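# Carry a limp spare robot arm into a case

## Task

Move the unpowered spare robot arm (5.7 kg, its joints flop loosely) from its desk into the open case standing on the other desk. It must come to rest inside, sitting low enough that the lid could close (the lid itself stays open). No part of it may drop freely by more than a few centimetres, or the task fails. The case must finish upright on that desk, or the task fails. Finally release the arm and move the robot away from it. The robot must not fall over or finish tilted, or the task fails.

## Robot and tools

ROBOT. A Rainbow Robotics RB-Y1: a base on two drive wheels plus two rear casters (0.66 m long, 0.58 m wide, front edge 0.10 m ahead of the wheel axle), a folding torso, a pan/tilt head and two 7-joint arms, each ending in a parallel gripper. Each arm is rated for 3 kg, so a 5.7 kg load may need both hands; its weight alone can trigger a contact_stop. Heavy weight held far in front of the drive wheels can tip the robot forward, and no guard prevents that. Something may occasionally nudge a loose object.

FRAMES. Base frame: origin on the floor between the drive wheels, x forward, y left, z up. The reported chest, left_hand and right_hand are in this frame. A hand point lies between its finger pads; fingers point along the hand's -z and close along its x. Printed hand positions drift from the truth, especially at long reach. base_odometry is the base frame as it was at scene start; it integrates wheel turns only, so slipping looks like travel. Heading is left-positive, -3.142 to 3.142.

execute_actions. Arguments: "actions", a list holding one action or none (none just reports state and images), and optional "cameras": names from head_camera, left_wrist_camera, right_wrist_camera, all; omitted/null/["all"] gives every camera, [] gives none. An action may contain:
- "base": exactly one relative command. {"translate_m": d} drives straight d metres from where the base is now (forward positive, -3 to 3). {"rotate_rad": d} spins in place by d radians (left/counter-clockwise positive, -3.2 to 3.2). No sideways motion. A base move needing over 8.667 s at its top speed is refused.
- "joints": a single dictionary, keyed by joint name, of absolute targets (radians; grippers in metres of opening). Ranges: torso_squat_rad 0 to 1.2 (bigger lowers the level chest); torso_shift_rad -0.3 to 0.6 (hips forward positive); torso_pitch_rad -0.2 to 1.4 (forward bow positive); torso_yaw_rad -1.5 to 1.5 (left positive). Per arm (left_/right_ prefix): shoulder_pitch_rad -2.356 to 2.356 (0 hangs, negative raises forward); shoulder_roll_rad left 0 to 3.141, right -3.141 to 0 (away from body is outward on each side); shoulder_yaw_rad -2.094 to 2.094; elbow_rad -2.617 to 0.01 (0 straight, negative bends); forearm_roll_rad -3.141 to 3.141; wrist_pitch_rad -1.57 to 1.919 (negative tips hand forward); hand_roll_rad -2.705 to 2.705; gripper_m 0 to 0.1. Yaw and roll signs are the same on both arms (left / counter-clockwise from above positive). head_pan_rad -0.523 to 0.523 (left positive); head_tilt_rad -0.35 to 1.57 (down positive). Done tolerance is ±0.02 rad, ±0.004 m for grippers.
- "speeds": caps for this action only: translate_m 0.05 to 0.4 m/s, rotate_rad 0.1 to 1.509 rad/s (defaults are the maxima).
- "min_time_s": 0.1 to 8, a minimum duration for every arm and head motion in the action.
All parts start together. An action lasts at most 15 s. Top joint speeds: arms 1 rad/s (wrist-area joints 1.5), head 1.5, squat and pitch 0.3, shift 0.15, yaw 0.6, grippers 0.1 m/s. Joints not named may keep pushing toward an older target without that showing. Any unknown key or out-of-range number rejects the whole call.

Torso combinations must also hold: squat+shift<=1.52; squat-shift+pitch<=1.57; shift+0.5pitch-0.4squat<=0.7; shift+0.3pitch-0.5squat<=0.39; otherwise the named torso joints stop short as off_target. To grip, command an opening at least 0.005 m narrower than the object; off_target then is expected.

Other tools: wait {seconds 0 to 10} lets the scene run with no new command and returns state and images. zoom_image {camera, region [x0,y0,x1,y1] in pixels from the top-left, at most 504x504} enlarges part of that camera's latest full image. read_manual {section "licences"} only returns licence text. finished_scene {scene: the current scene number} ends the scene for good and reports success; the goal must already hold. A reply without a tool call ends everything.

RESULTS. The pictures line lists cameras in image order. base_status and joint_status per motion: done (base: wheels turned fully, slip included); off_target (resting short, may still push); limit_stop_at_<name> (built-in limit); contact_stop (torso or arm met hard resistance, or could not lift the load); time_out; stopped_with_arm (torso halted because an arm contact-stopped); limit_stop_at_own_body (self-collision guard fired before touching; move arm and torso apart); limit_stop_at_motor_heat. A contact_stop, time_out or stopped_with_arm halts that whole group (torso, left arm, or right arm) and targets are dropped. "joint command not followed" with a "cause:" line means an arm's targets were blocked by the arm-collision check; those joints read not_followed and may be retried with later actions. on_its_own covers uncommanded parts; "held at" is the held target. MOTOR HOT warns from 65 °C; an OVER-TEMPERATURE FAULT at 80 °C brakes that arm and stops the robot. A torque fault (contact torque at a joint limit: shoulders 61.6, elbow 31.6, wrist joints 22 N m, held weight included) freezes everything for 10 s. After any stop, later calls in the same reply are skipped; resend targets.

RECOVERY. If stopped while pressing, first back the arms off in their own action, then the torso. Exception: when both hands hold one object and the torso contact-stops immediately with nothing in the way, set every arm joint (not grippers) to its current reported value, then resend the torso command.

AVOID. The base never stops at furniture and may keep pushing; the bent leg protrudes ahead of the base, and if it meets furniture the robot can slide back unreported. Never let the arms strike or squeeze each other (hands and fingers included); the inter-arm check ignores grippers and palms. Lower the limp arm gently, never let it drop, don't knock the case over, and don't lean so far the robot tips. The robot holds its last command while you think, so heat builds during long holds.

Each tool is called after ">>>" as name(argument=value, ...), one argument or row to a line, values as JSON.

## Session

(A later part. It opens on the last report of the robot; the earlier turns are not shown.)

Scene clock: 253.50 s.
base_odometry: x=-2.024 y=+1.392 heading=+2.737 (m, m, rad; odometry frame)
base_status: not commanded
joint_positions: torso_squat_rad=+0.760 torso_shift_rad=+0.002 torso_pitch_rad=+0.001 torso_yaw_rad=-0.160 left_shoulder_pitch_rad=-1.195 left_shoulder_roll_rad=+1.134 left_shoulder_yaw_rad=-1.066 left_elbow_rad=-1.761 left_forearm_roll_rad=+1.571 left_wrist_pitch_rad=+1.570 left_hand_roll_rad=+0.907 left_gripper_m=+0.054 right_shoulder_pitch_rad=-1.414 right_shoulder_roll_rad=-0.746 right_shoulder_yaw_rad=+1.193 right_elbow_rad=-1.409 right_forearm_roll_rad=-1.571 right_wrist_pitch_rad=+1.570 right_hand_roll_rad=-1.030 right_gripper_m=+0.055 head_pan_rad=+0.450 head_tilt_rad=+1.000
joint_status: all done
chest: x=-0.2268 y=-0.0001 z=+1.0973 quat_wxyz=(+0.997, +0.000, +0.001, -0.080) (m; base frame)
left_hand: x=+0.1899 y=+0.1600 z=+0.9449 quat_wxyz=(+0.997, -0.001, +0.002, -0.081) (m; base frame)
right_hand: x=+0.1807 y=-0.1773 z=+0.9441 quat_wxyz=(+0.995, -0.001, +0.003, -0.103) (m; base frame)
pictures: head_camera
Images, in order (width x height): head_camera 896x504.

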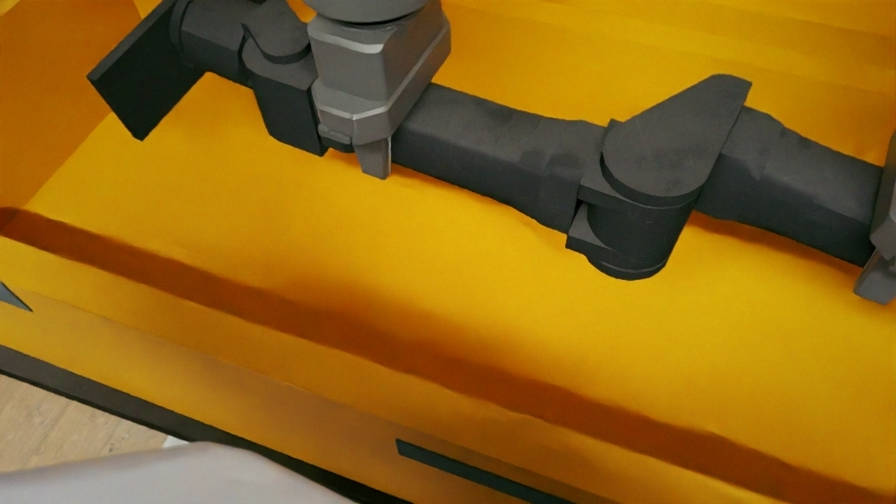

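>>> execute_actions(
  actions=[
    {"joints":{"torso_squat_rad":0.80,"head_pan_rad":-0.4}},
  ],
  cameras=["head_camera"],
)

Scene clock: 264.90 s.
base_odometry: x=-2.024 y=+1.392 heading=+2.737 (m, m, rad; odometry frame)
base_status: not commanded
joint_positions: torso_squat_rad=+0.800 torso_shift_rad=+0.001 torso_pitch_rad=+0.000 torso_yaw_rad=-0.160 left_shoulder_pitch_rad=-1.193 left_shoulder_roll_rad=+1.134 left_shoulder_yaw_rad=-1.068 left_elbow_rad=-1.760 left_forearm_roll_rad=+1.571 left_wrist_pitch_rad=+1.570 left_hand_roll_rad=+0.907 left_gripper_m=+0.054 right_shoulder_pitch_rad=-1.420 right_shoulder_roll_rad=-0.748 right_shoulder_yaw_rad=+1.188 right_elbow_rad=-1.409 right_forearm_roll_rad=-1.571 right_wrist_pitch_rad=+1.571 right_hand_roll_rad=-1.030 right_gripper_m=+0.054 head_pan_rad=-0.400 head_tilt_rad=+1.000
joint_status: all done
chest: x=-0.2274 y=+0.0003 z=+1.0776 quat_wxyz=(+0.997, -0.001, +0.000, -0.080) (m; base frame)
left_hand: x=+0.1891 y=+0.1608 z=+0.9245 quat_wxyz=(+0.997, +0.000, +0.003, -0.080) (m; base frame)
right_hand: x=+0.1823 y=-0.1763 z=+0.9293 quat_wxyz=(+0.995, +0.000, -0.002, -0.103) (m; base frame)
pictures: head_camera
Images, in order (width x height): head_camera 896x504.

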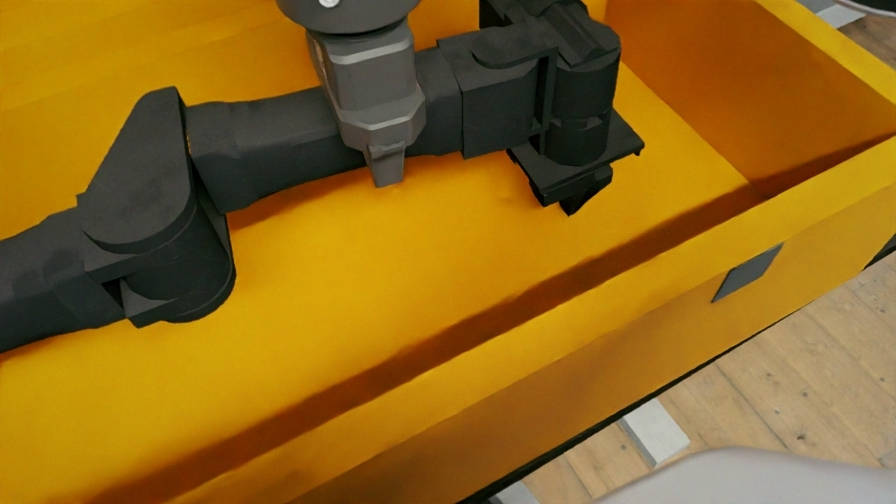

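>>> execute_actions(
  actions=[
    {"joints":{"torso_yaw_rad":-0.07}},
  ],
  cameras=["head_camera"],
)

Scene clock: 268.77 s.
base_odometry: x=-2.024 y=+1.392 heading=+2.737 (m, m, rad; odometry frame)
base_status: not commanded
joint_positions: torso_squat_rad=+0.800 torso_shift_rad=+0.001 torso_pitch_rad=+0.001 torso_yaw_rad=-0.070 left_shoulder_pitch_rad=-1.194 left_shoulder_roll_rad=+1.134 left_shoulder_yaw_rad=-1.067 left_elbow_rad=-1.761 left_forearm_roll_rad=+1.572 left_wrist_pitch_rad=+1.570 left_hand_roll_rad=+0.907 left_gripper_m=+0.054 right_shoulder_pitch_rad=-1.415 right_shoulder_roll_rad=-0.747 right_shoulder_yaw_rad=+1.192 right_elbow_rad=-1.409 right_forearm_roll_rad=-1.571 right_wrist_pitch_rad=+1.570 right_hand_roll_rad=-1.030 right_gripper_m=+0.054 head_pan_rad=-0.400 head_tilt_rad=+1.000
joint_status: all done
chest: x=-0.2270 y=+0.0000 z=+1.0776 quat_wxyz=(+0.999, +0.000, +0.000, -0.035) (m; base frame)
left_hand: x=+0.1733 y=+0.1972 z=+0.9247 quat_wxyz=(+0.999, +0.000, +0.003, -0.035) (m; base frame)
right_hand: x=+0.1954 y=-0.1396 z=+0.9257 quat_wxyz=(+0.998, +0.000, +0.002, -0.058) (m; base frame)
pictures: head_camera
Images, in order (width x height): head_camera 896x504.

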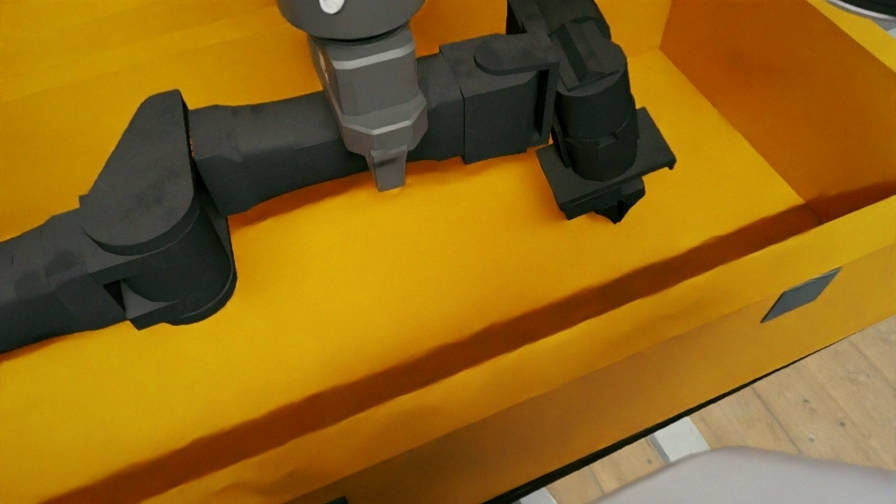

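>>> execute_actions(
  actions=[
    {"joints":{"torso_yaw_rad":0.02,"torso_squat_rad":0.825}},
  ],
  cameras=["head_camera"],
)

Scene clock: 272.07 s.
base_odometry: x=-2.024 y=+1.392 heading=+2.737 (m, m, rad; odometry frame)
base_status: not commanded
joint_positions: torso_squat_rad=+0.825 torso_shift_rad=+0.001 torso_pitch_rad=+0.001 torso_yaw_rad=+0.020 left_shoulder_pitch_rad=-1.195 left_shoulder_roll_rad=+1.134 left_shoulder_yaw_rad=-1.067 left_elbow_rad=-1.761 left_forearm_roll_rad=+1.572 left_wrist_pitch_rad=+1.570 left_hand_roll_rad=+0.907 left_gripper_m=+0.054 right_shoulder_pitch_rad=-1.415 right_shoulder_roll_rad=-0.746 right_shoulder_yaw_rad=+1.192 right_elbow_rad=-1.409 right_forearm_roll_rad=-1.571 right_wrist_pitch_rad=+1.570 right_hand_roll_rad=-1.030 right_gripper_m=+0.054 head_pan_rad=-0.400 head_tilt_rad=+1.000
joint_status: all done
chest: x=-0.2270 y=+0.0000 z=+1.0649 quat_wxyz=(+1.000, +0.000, +0.001, +0.010) (m; base frame)
left_hand: x=+0.1541 y=+0.2323 z=+0.9121 quat_wxyz=(+1.000, -0.001, +0.003, +0.009) (m; base frame)
right_hand: x=+0.2061 y=-0.1012 z=+0.9126 quat_wxyz=(+1.000, -0.001, +0.002, -0.013) (m; base frame)
pictures: head_camera
Images, in order (width x height): head_camera 896x504.

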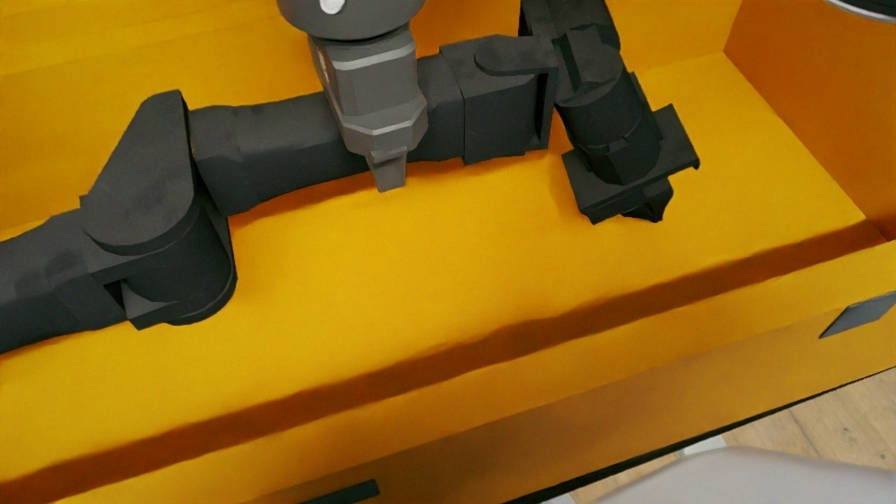

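>>> execute_actions(
  actions=[
    {"joints":{"torso_squat_rad":0.845,"head_pan_rad":0.52}},
  ],
  cameras=["head_camera"],
)

Scene clock: 275.43 s.
base_odometry: x=-2.024 y=+1.392 heading=+2.737 (m, m, rad; odometry frame)
base_status: not commanded
joint_positions: torso_squat_rad=+0.845 torso_shift_rad=+0.001 torso_pitch_rad=+0.001 torso_yaw_rad=+0.020 left_shoulder_pitch_rad=-1.195 left_shoulder_roll_rad=+1.134 left_shoulder_yaw_rad=-1.067 left_elbow_rad=-1.761 left_forearm_roll_rad=+1.572 left_wrist_pitch_rad=+1.570 left_hand_roll_rad=+0.907 left_gripper_m=+0.054 right_shoulder_pitch_rad=-1.415 right_shoulder_roll_rad=-0.746 right_shoulder_yaw_rad=+1.192 right_elbow_rad=-1.409 right_forearm_roll_rad=-1.571 right_wrist_pitch_rad=+1.570 right_hand_roll_rad=-1.030 right_gripper_m=+0.054 head_pan_rad=+0.520 head_tilt_rad=+1.000
joint_status: all done
chest: x=-0.2270 y=+0.0001 z=+1.0546 quat_wxyz=(+1.000, +0.000, +0.001, +0.010) (m; base frame)
left_hand: x=+0.1541 y=+0.2323 z=+0.9018 quat_wxyz=(+1.000, -0.001, +0.003, +0.009) (m; base frame)
right_hand: x=+0.2062 y=-0.1011 z=+0.9024 quat_wxyz=(+1.000, -0.001, +0.002, -0.013) (m; base frame)
pictures: head_camera
Images, in order (width x height): head_camera 896x504.

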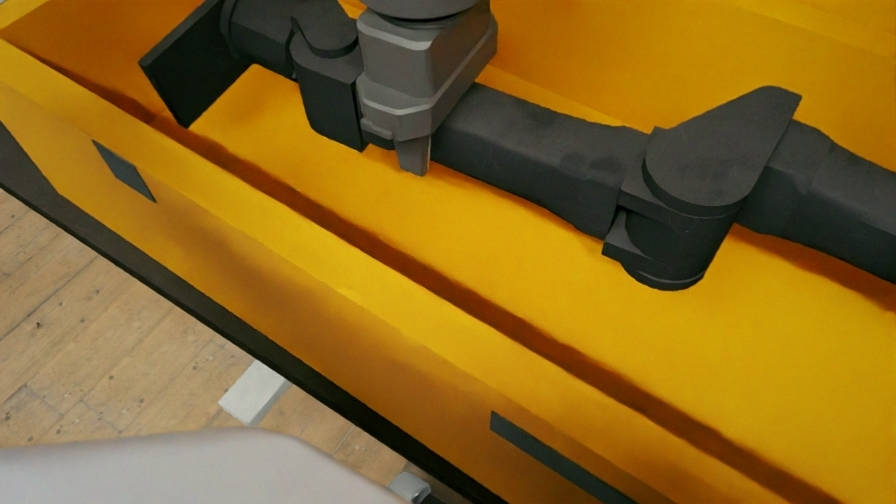

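>>> execute_actions(
  actions=[
    {"joints":{"torso_squat_rad":0.94,"head_pan_rad":-0.45,"head_tilt_rad":0.9}},
  ],
  cameras=["head_camera"],
)

Scene clock: 279.00 s.
base_odometry: x=-2.024 y=+1.392 heading=+2.737 (m, m, rad; odometry frame)
base_status: not commanded
joint_positions: torso_squat_rad=+0.940 torso_shift_rad=+0.001 torso_pitch_rad=+0.001 torso_yaw_rad=+0.020 left_shoulder_pitch_rad=-1.195 left_shoulder_roll_rad=+1.134 left_shoulder_yaw_rad=-1.067 left_elbow_rad=-1.761 left_forearm_roll_rad=+1.572 left_wrist_pitch_rad=+1.570 left_hand_roll_rad=+0.907 left_gripper_m=+0.054 right_shoulder_pitch_rad=-1.415 right_shoulder_roll_rad=-0.746 right_shoulder_yaw_rad=+1.192 right_elbow_rad=-1.409 right_forearm_roll_rad=-1.571 right_wrist_pitch_rad=+1.570 right_hand_roll_rad=-1.030 right_gripper_m=+0.054 head_pan_rad=-0.450 head_tilt_rad=+0.900
joint_status: all done
chest: x=-0.2270 y=+0.0001 z=+1.0028 quat_wxyz=(+1.000, +0.000, +0.001, +0.010) (m; base frame)
left_hand: x=+0.1541 y=+0.2323 z=+0.8500 quat_wxyz=(+1.000, -0.001, +0.003, +0.009) (m; base frame)
right_hand: x=+0.2061 y=-0.1011 z=+0.8505 quat_wxyz=(+1.000, -0.001, +0.002, -0.013) (m; base frame)
pictures: head_camera
Images, in order (width x height): head_camera 896x504.

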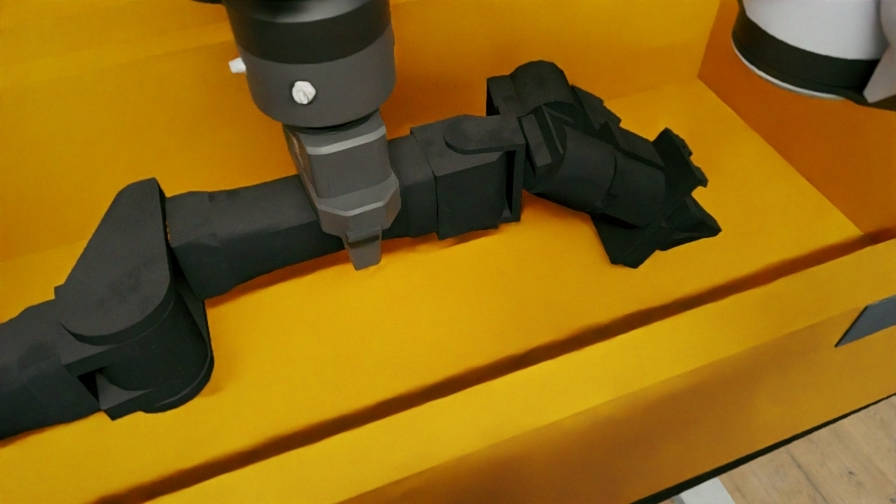

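>>> execute_actions(
  actions=[
    {"joints":{"torso_squat_rad":1.025}},
  ],
  cameras=["head_camera"],
)

Scene clock: 282.37 s.
base_odometry: x=-2.024 y=+1.392 heading=+2.737 (m, m, rad; odometry frame)
base_status: not commanded
joint_positions: torso_squat_rad=+1.025 torso_shift_rad=+0.001 torso_pitch_rad=+0.001 torso_yaw_rad=+0.020 left_shoulder_pitch_rad=-1.194 left_shoulder_roll_rad=+1.134 left_shoulder_yaw_rad=-1.067 left_elbow_rad=-1.761 left_forearm_roll_rad=+1.571 left_wrist_pitch_rad=+1.570 left_hand_roll_rad=+0.907 left_gripper_m=+0.054 right_shoulder_pitch_rad=-1.415 right_shoulder_roll_rad=-0.746 right_shoulder_yaw_rad=+1.192 right_elbow_rad=-1.409 right_forearm_roll_rad=-1.571 right_wrist_pitch_rad=+1.570 right_hand_roll_rad=-1.030 right_gripper_m=+0.054 head_pan_rad=-0.450 head_tilt_rad=+0.900
joint_status: all done
chest: x=-0.2272 y=+0.0001 z=+0.9533 quat_wxyz=(+1.000, +0.000, +0.001, +0.010) (m; base frame)
left_hand: x=+0.1539 y=+0.2325 z=+0.8005 quat_wxyz=(+1.000, -0.001, +0.003, +0.010) (m; base frame)
right_hand: x=+0.2061 y=-0.1010 z=+0.8014 quat_wxyz=(+1.000, -0.001, +0.002, -0.013) (m; base frame)
pictures: head_camera
Images, in order (width x height): head_camera 896x504.

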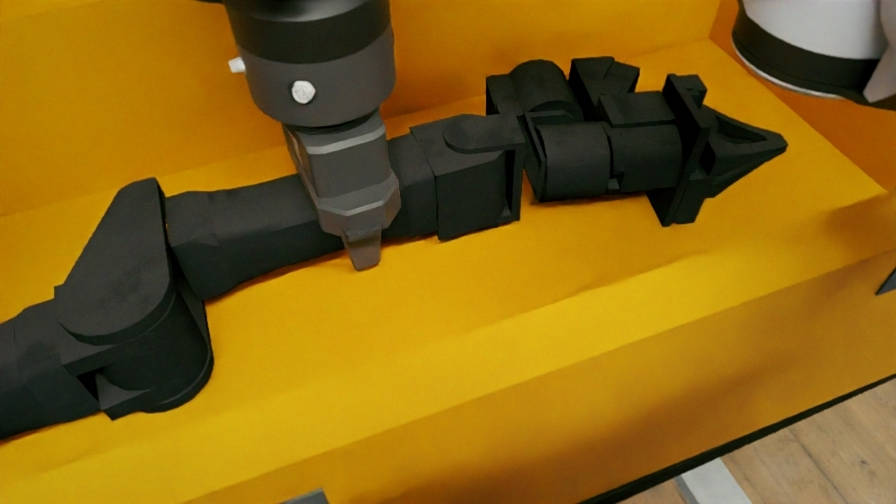

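>>> execute_actions(
  actions=[
    {"joints":{"torso_squat_rad":1.043,"head_pan_rad":0.3}},
  ],
  cameras=["head_camera"],
)

Scene clock: 286.57 s.
base_odometry: x=-2.024 y=+1.392 heading=+2.737 (m, m, rad; odometry frame)
base_status: not commanded
joint_positions: torso_squat_rad=+1.043 torso_shift_rad=+0.001 torso_pitch_rad=+0.000 torso_yaw_rad=+0.020 left_shoulder_pitch_rad=-1.194 left_shoulder_roll_rad=+1.134 left_shoulder_yaw_rad=-1.067 left_elbow_rad=-1.761 left_forearm_roll_rad=+1.571 left_wrist_pitch_rad=+1.570 left_hand_roll_rad=+0.907 left_gripper_m=+0.054 right_shoulder_pitch_rad=-1.418 right_shoulder_roll_rad=-0.747 right_shoulder_yaw_rad=+1.190 right_elbow_rad=-1.409 right_forearm_roll_rad=-1.571 right_wrist_pitch_rad=+1.571 right_hand_roll_rad=-1.030 right_gripper_m=+0.054 head_pan_rad=+0.300 head_tilt_rad=+0.900
joint_status: all done
chest: x=-0.2275 y=+0.0002 z=+0.9425 quat_wxyz=(+1.000, +0.000, +0.000, +0.010) (m; base frame)
left_hand: x=+0.1537 y=+0.2325 z=+0.7898 quat_wxyz=(+1.000, -0.001, +0.002, +0.010) (m; base frame)
right_hand: x=+0.2063 y=-0.1007 z=+0.7922 quat_wxyz=(+1.000, +0.000, +0.000, -0.013) (m; base frame)
pictures: head_camera
Images, in order (width x height): head_camera 896x504.

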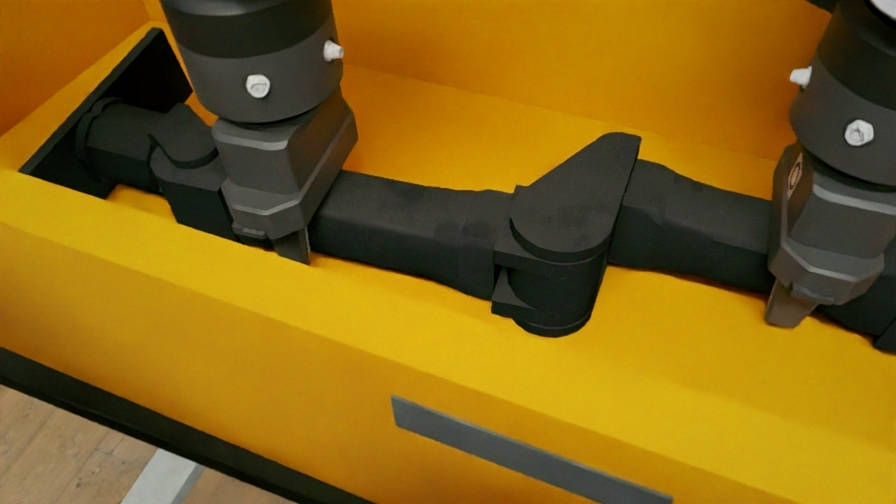

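Right side is down. Open the right, lower a few mm for the left.

>>> execute_actions(
  actions=[
    {"joints":{"right_gripper_m":0.08,"left_shoulder_pitch_rad":-1.18},"min_time_s":0.6},
  ],
  cameras=[],
)

Scene clock: 289.23 s.
base_odometry: x=-2.024 y=+1.392 heading=+2.737 (m, m, rad; odometry frame)
base_status: not commanded
joint_positions: torso_squat_rad=+1.043 torso_shift_rad=+0.001 torso_pitch_rad=+0.000 torso_yaw_rad=+0.020 left_shoulder_pitch_rad=-1.185 left_shoulder_roll_rad=+1.136 left_shoulder_yaw_rad=-1.062 left_elbow_rad=-1.760 left_forearm_roll_rad=+1.571 left_wrist_pitch_rad=+1.569 left_hand_roll_rad=+0.907 left_gripper_m=+0.054 right_shoulder_pitch_rad=-1.417 right_shoulder_roll_rad=-0.747 right_shoulder_yaw_rad=+1.191 right_elbow_rad=-1.409 right_forearm_roll_rad=-1.571 right_wrist_pitch_rad=+1.571 right_hand_roll_rad=-1.030 right_gripper_m=+0.080 head_pan_rad=+0.300 head_tilt_rad=+0.900
joint_status: all done
chest: x=-0.2277 y=-0.0002 z=+0.9425 quat_wxyz=(+1.000, +0.000, +0.000, +0.010) (m; base frame)
left_hand: x=+0.1527 y=+0.2332 z=+0.7883 quat_wxyz=(+1.000, -0.002, +0.004, +0.012) (m; base frame)
right_hand: x=+0.2062 y=-0.1014 z=+0.7921 quat_wxyz=(+1.000, +0.000, +0.000, -0.013) (m; base frame)
pictures: none
No camera images: the call's "cameras" was empty. Leave "cameras" out to get every camera's image.

>>> execute_actions(
  actions=[
    {"joints":{"left_gripper_m":0.08,"left_shoulder_pitch_rad":-1.19}},
  ],
  cameras=[],
)

>>> execute_actions(
  actions=[
    {"joints":{"torso_squat_rad":0.74,"head_pan_rad":0}},
  ],
  cameras=["head_camera"],
)

>>> execute_actions(
  actions=[
    {"base":{"translate_m":-0.65},"joints":{"head_tilt_rad":0.45,"left_shoulder_pitch_rad":-1.3,"right_shoulder_pitch_rad":-1.5}},
  ],
  cameras=["head_camera"],
)

Scene clock: 293.27 s.
base_odometry: x=-2.024 y=+1.392 heading=+2.737 (m, m, rad; odometry frame)
base_status: not commanded
joint_positions: torso_squat_rad=+1.043 torso_shift_rad=+0.001 torso_pitch_rad=+0.000 torso_yaw_rad=+0.020 left_shoulder_pitch_rad=-1.190 left_shoulder_roll_rad=+1.136 left_shoulder_yaw_rad=-1.065 left_elbow_rad=-1.760 left_forearm_roll_rad=+1.571 left_wrist_pitch_rad=+1.570 left_hand_roll_rad=+0.907 left_gripper_m=+0.080 right_shoulder_pitch_rad=-1.417 right_shoulder_roll_rad=-0.748 right_shoulder_yaw_rad=+1.191 right_elbow_rad=-1.409 right_forearm_roll_rad=-1.571 right_wrist_pitch_rad=+1.571 right_hand_roll_rad=-1.030 right_gripper_m=+0.080 head_pan_rad=+0.300 head_tilt_rad=+0.900
joint_status: all done
chest: x=-0.2276 y=+0.0000 z=+0.9425 quat_wxyz=(+1.000, +0.000, +0.000, +0.010) (m; base frame)
left_hand: x=+0.1533 y=+0.2334 z=+0.7892 quat_wxyz=(+1.000, -0.001, +0.003, +0.011) (m; base frame)
right_hand: x=+0.2063 y=-0.1013 z=+0.7920 quat_wxyz=(+1.000, +0.000, +0.000, -0.013) (m; base frame)
pictures: none
No camera images: the call's "cameras" was empty. Leave "cameras" out to get every camera's image.

Scene clock: 295.07 s.
base_odometry: x=-2.024 y=+1.392 heading=+2.737 (m, m, rad; odometry frame)
base_status: not commanded
joint_positions: torso_squat_rad=+0.740 torso_shift_rad=+0.001 torso_pitch_rad=+0.000 torso_yaw_rad=+0.020 left_shoulder_pitch_rad=-1.190 left_shoulder_roll_rad=+1.136 left_shoulder_yaw_rad=-1.065 left_elbow_rad=-1.760 left_forearm_roll_rad=+1.571 left_wrist_pitch_rad=+1.570 left_hand_roll_rad=+0.907 left_gripper_m=+0.080 right_shoulder_pitch_rad=-1.417 right_shoulder_roll_rad=-0.748 right_shoulder_yaw_rad=+1.191 right_elbow_rad=-1.409 right_forearm_roll_rad=-1.571 right_wrist_pitch_rad=+1.571 right_hand_roll_rad=-1.030 right_gripper_m=+0.080 head_pan_rad=+0.000 head_tilt_rad=+0.900
joint_status: all done
chest: x=-0.2274 y=-0.0001 z=+1.1069 quat_wxyz=(+1.000, +0.000, +0.000, +0.010) (m; base frame)
left_hand: x=+0.1536 y=+0.2334 z=+0.9537 quat_wxyz=(+1.000, -0.001, +0.003, +0.011) (m; base frame)
right_hand: x=+0.2064 y=-0.1014 z=+0.9563 quat_wxyz=(+1.000, +0.000, +0.000, -0.013) (m; base frame)
pictures: head_camera
Images, in order (width x height): head_camera 896x504.

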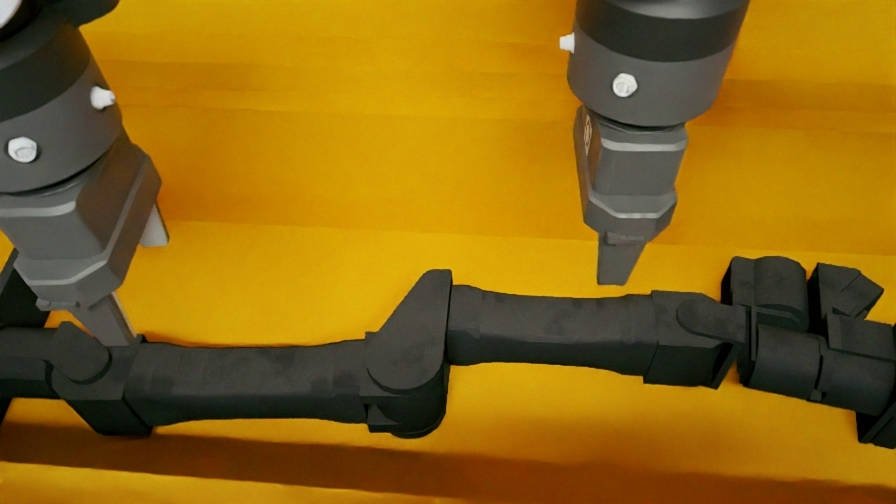

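Scene clock: 298.27 s.
base_odometry: x=-1.427 y=+1.136 heading=+2.738 (m, m, rad; odometry frame)
base_status: done
joint_positions: torso_squat_rad=+0.740 torso_shift_rad=+0.001 torso_pitch_rad=+0.000 torso_yaw_rad=+0.020 left_shoulder_pitch_rad=-1.300 left_shoulder_roll_rad=+1.136 left_shoulder_yaw_rad=-1.065 left_elbow_rad=-1.760 left_forearm_roll_rad=+1.571 left_wrist_pitch_rad=+1.570 left_hand_roll_rad=+0.907 left_gripper_m=+0.080 right_shoulder_pitch_rad=-1.500 right_shoulder_roll_rad=-0.748 right_shoulder_yaw_rad=+1.191 right_elbow_rad=-1.409 right_forearm_roll_rad=-1.571 right_wrist_pitch_rad=+1.571 right_hand_roll_rad=-1.030 right_gripper_m=+0.080 head_pan_rad=+0.000 head_tilt_rad=+0.450
joint_status: all done
chest: x=-0.2274 y=-0.0001 z=+1.1069 quat_wxyz=(+1.000, +0.000, +0.000, +0.010) (m; base frame)
left_hand: x=+0.1758 y=+0.2190 z=+0.9948 quat_wxyz=(+0.999, +0.000, -0.049, -0.007) (m; base frame)
right_hand: x=+0.2196 y=-0.0888 z=+0.9905 quat_wxyz=(+0.999, +0.001, -0.039, +0.001) (m; base frame)
pictures: head_camera
Images, in order (width x height): head_camera 896x504.

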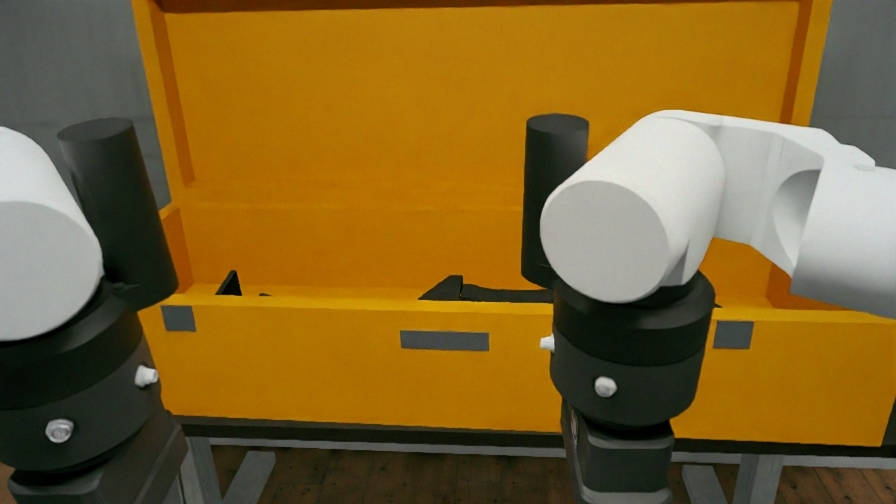

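>>> finished_scene(
  scene=2,
)

The scene is finished: the task was done.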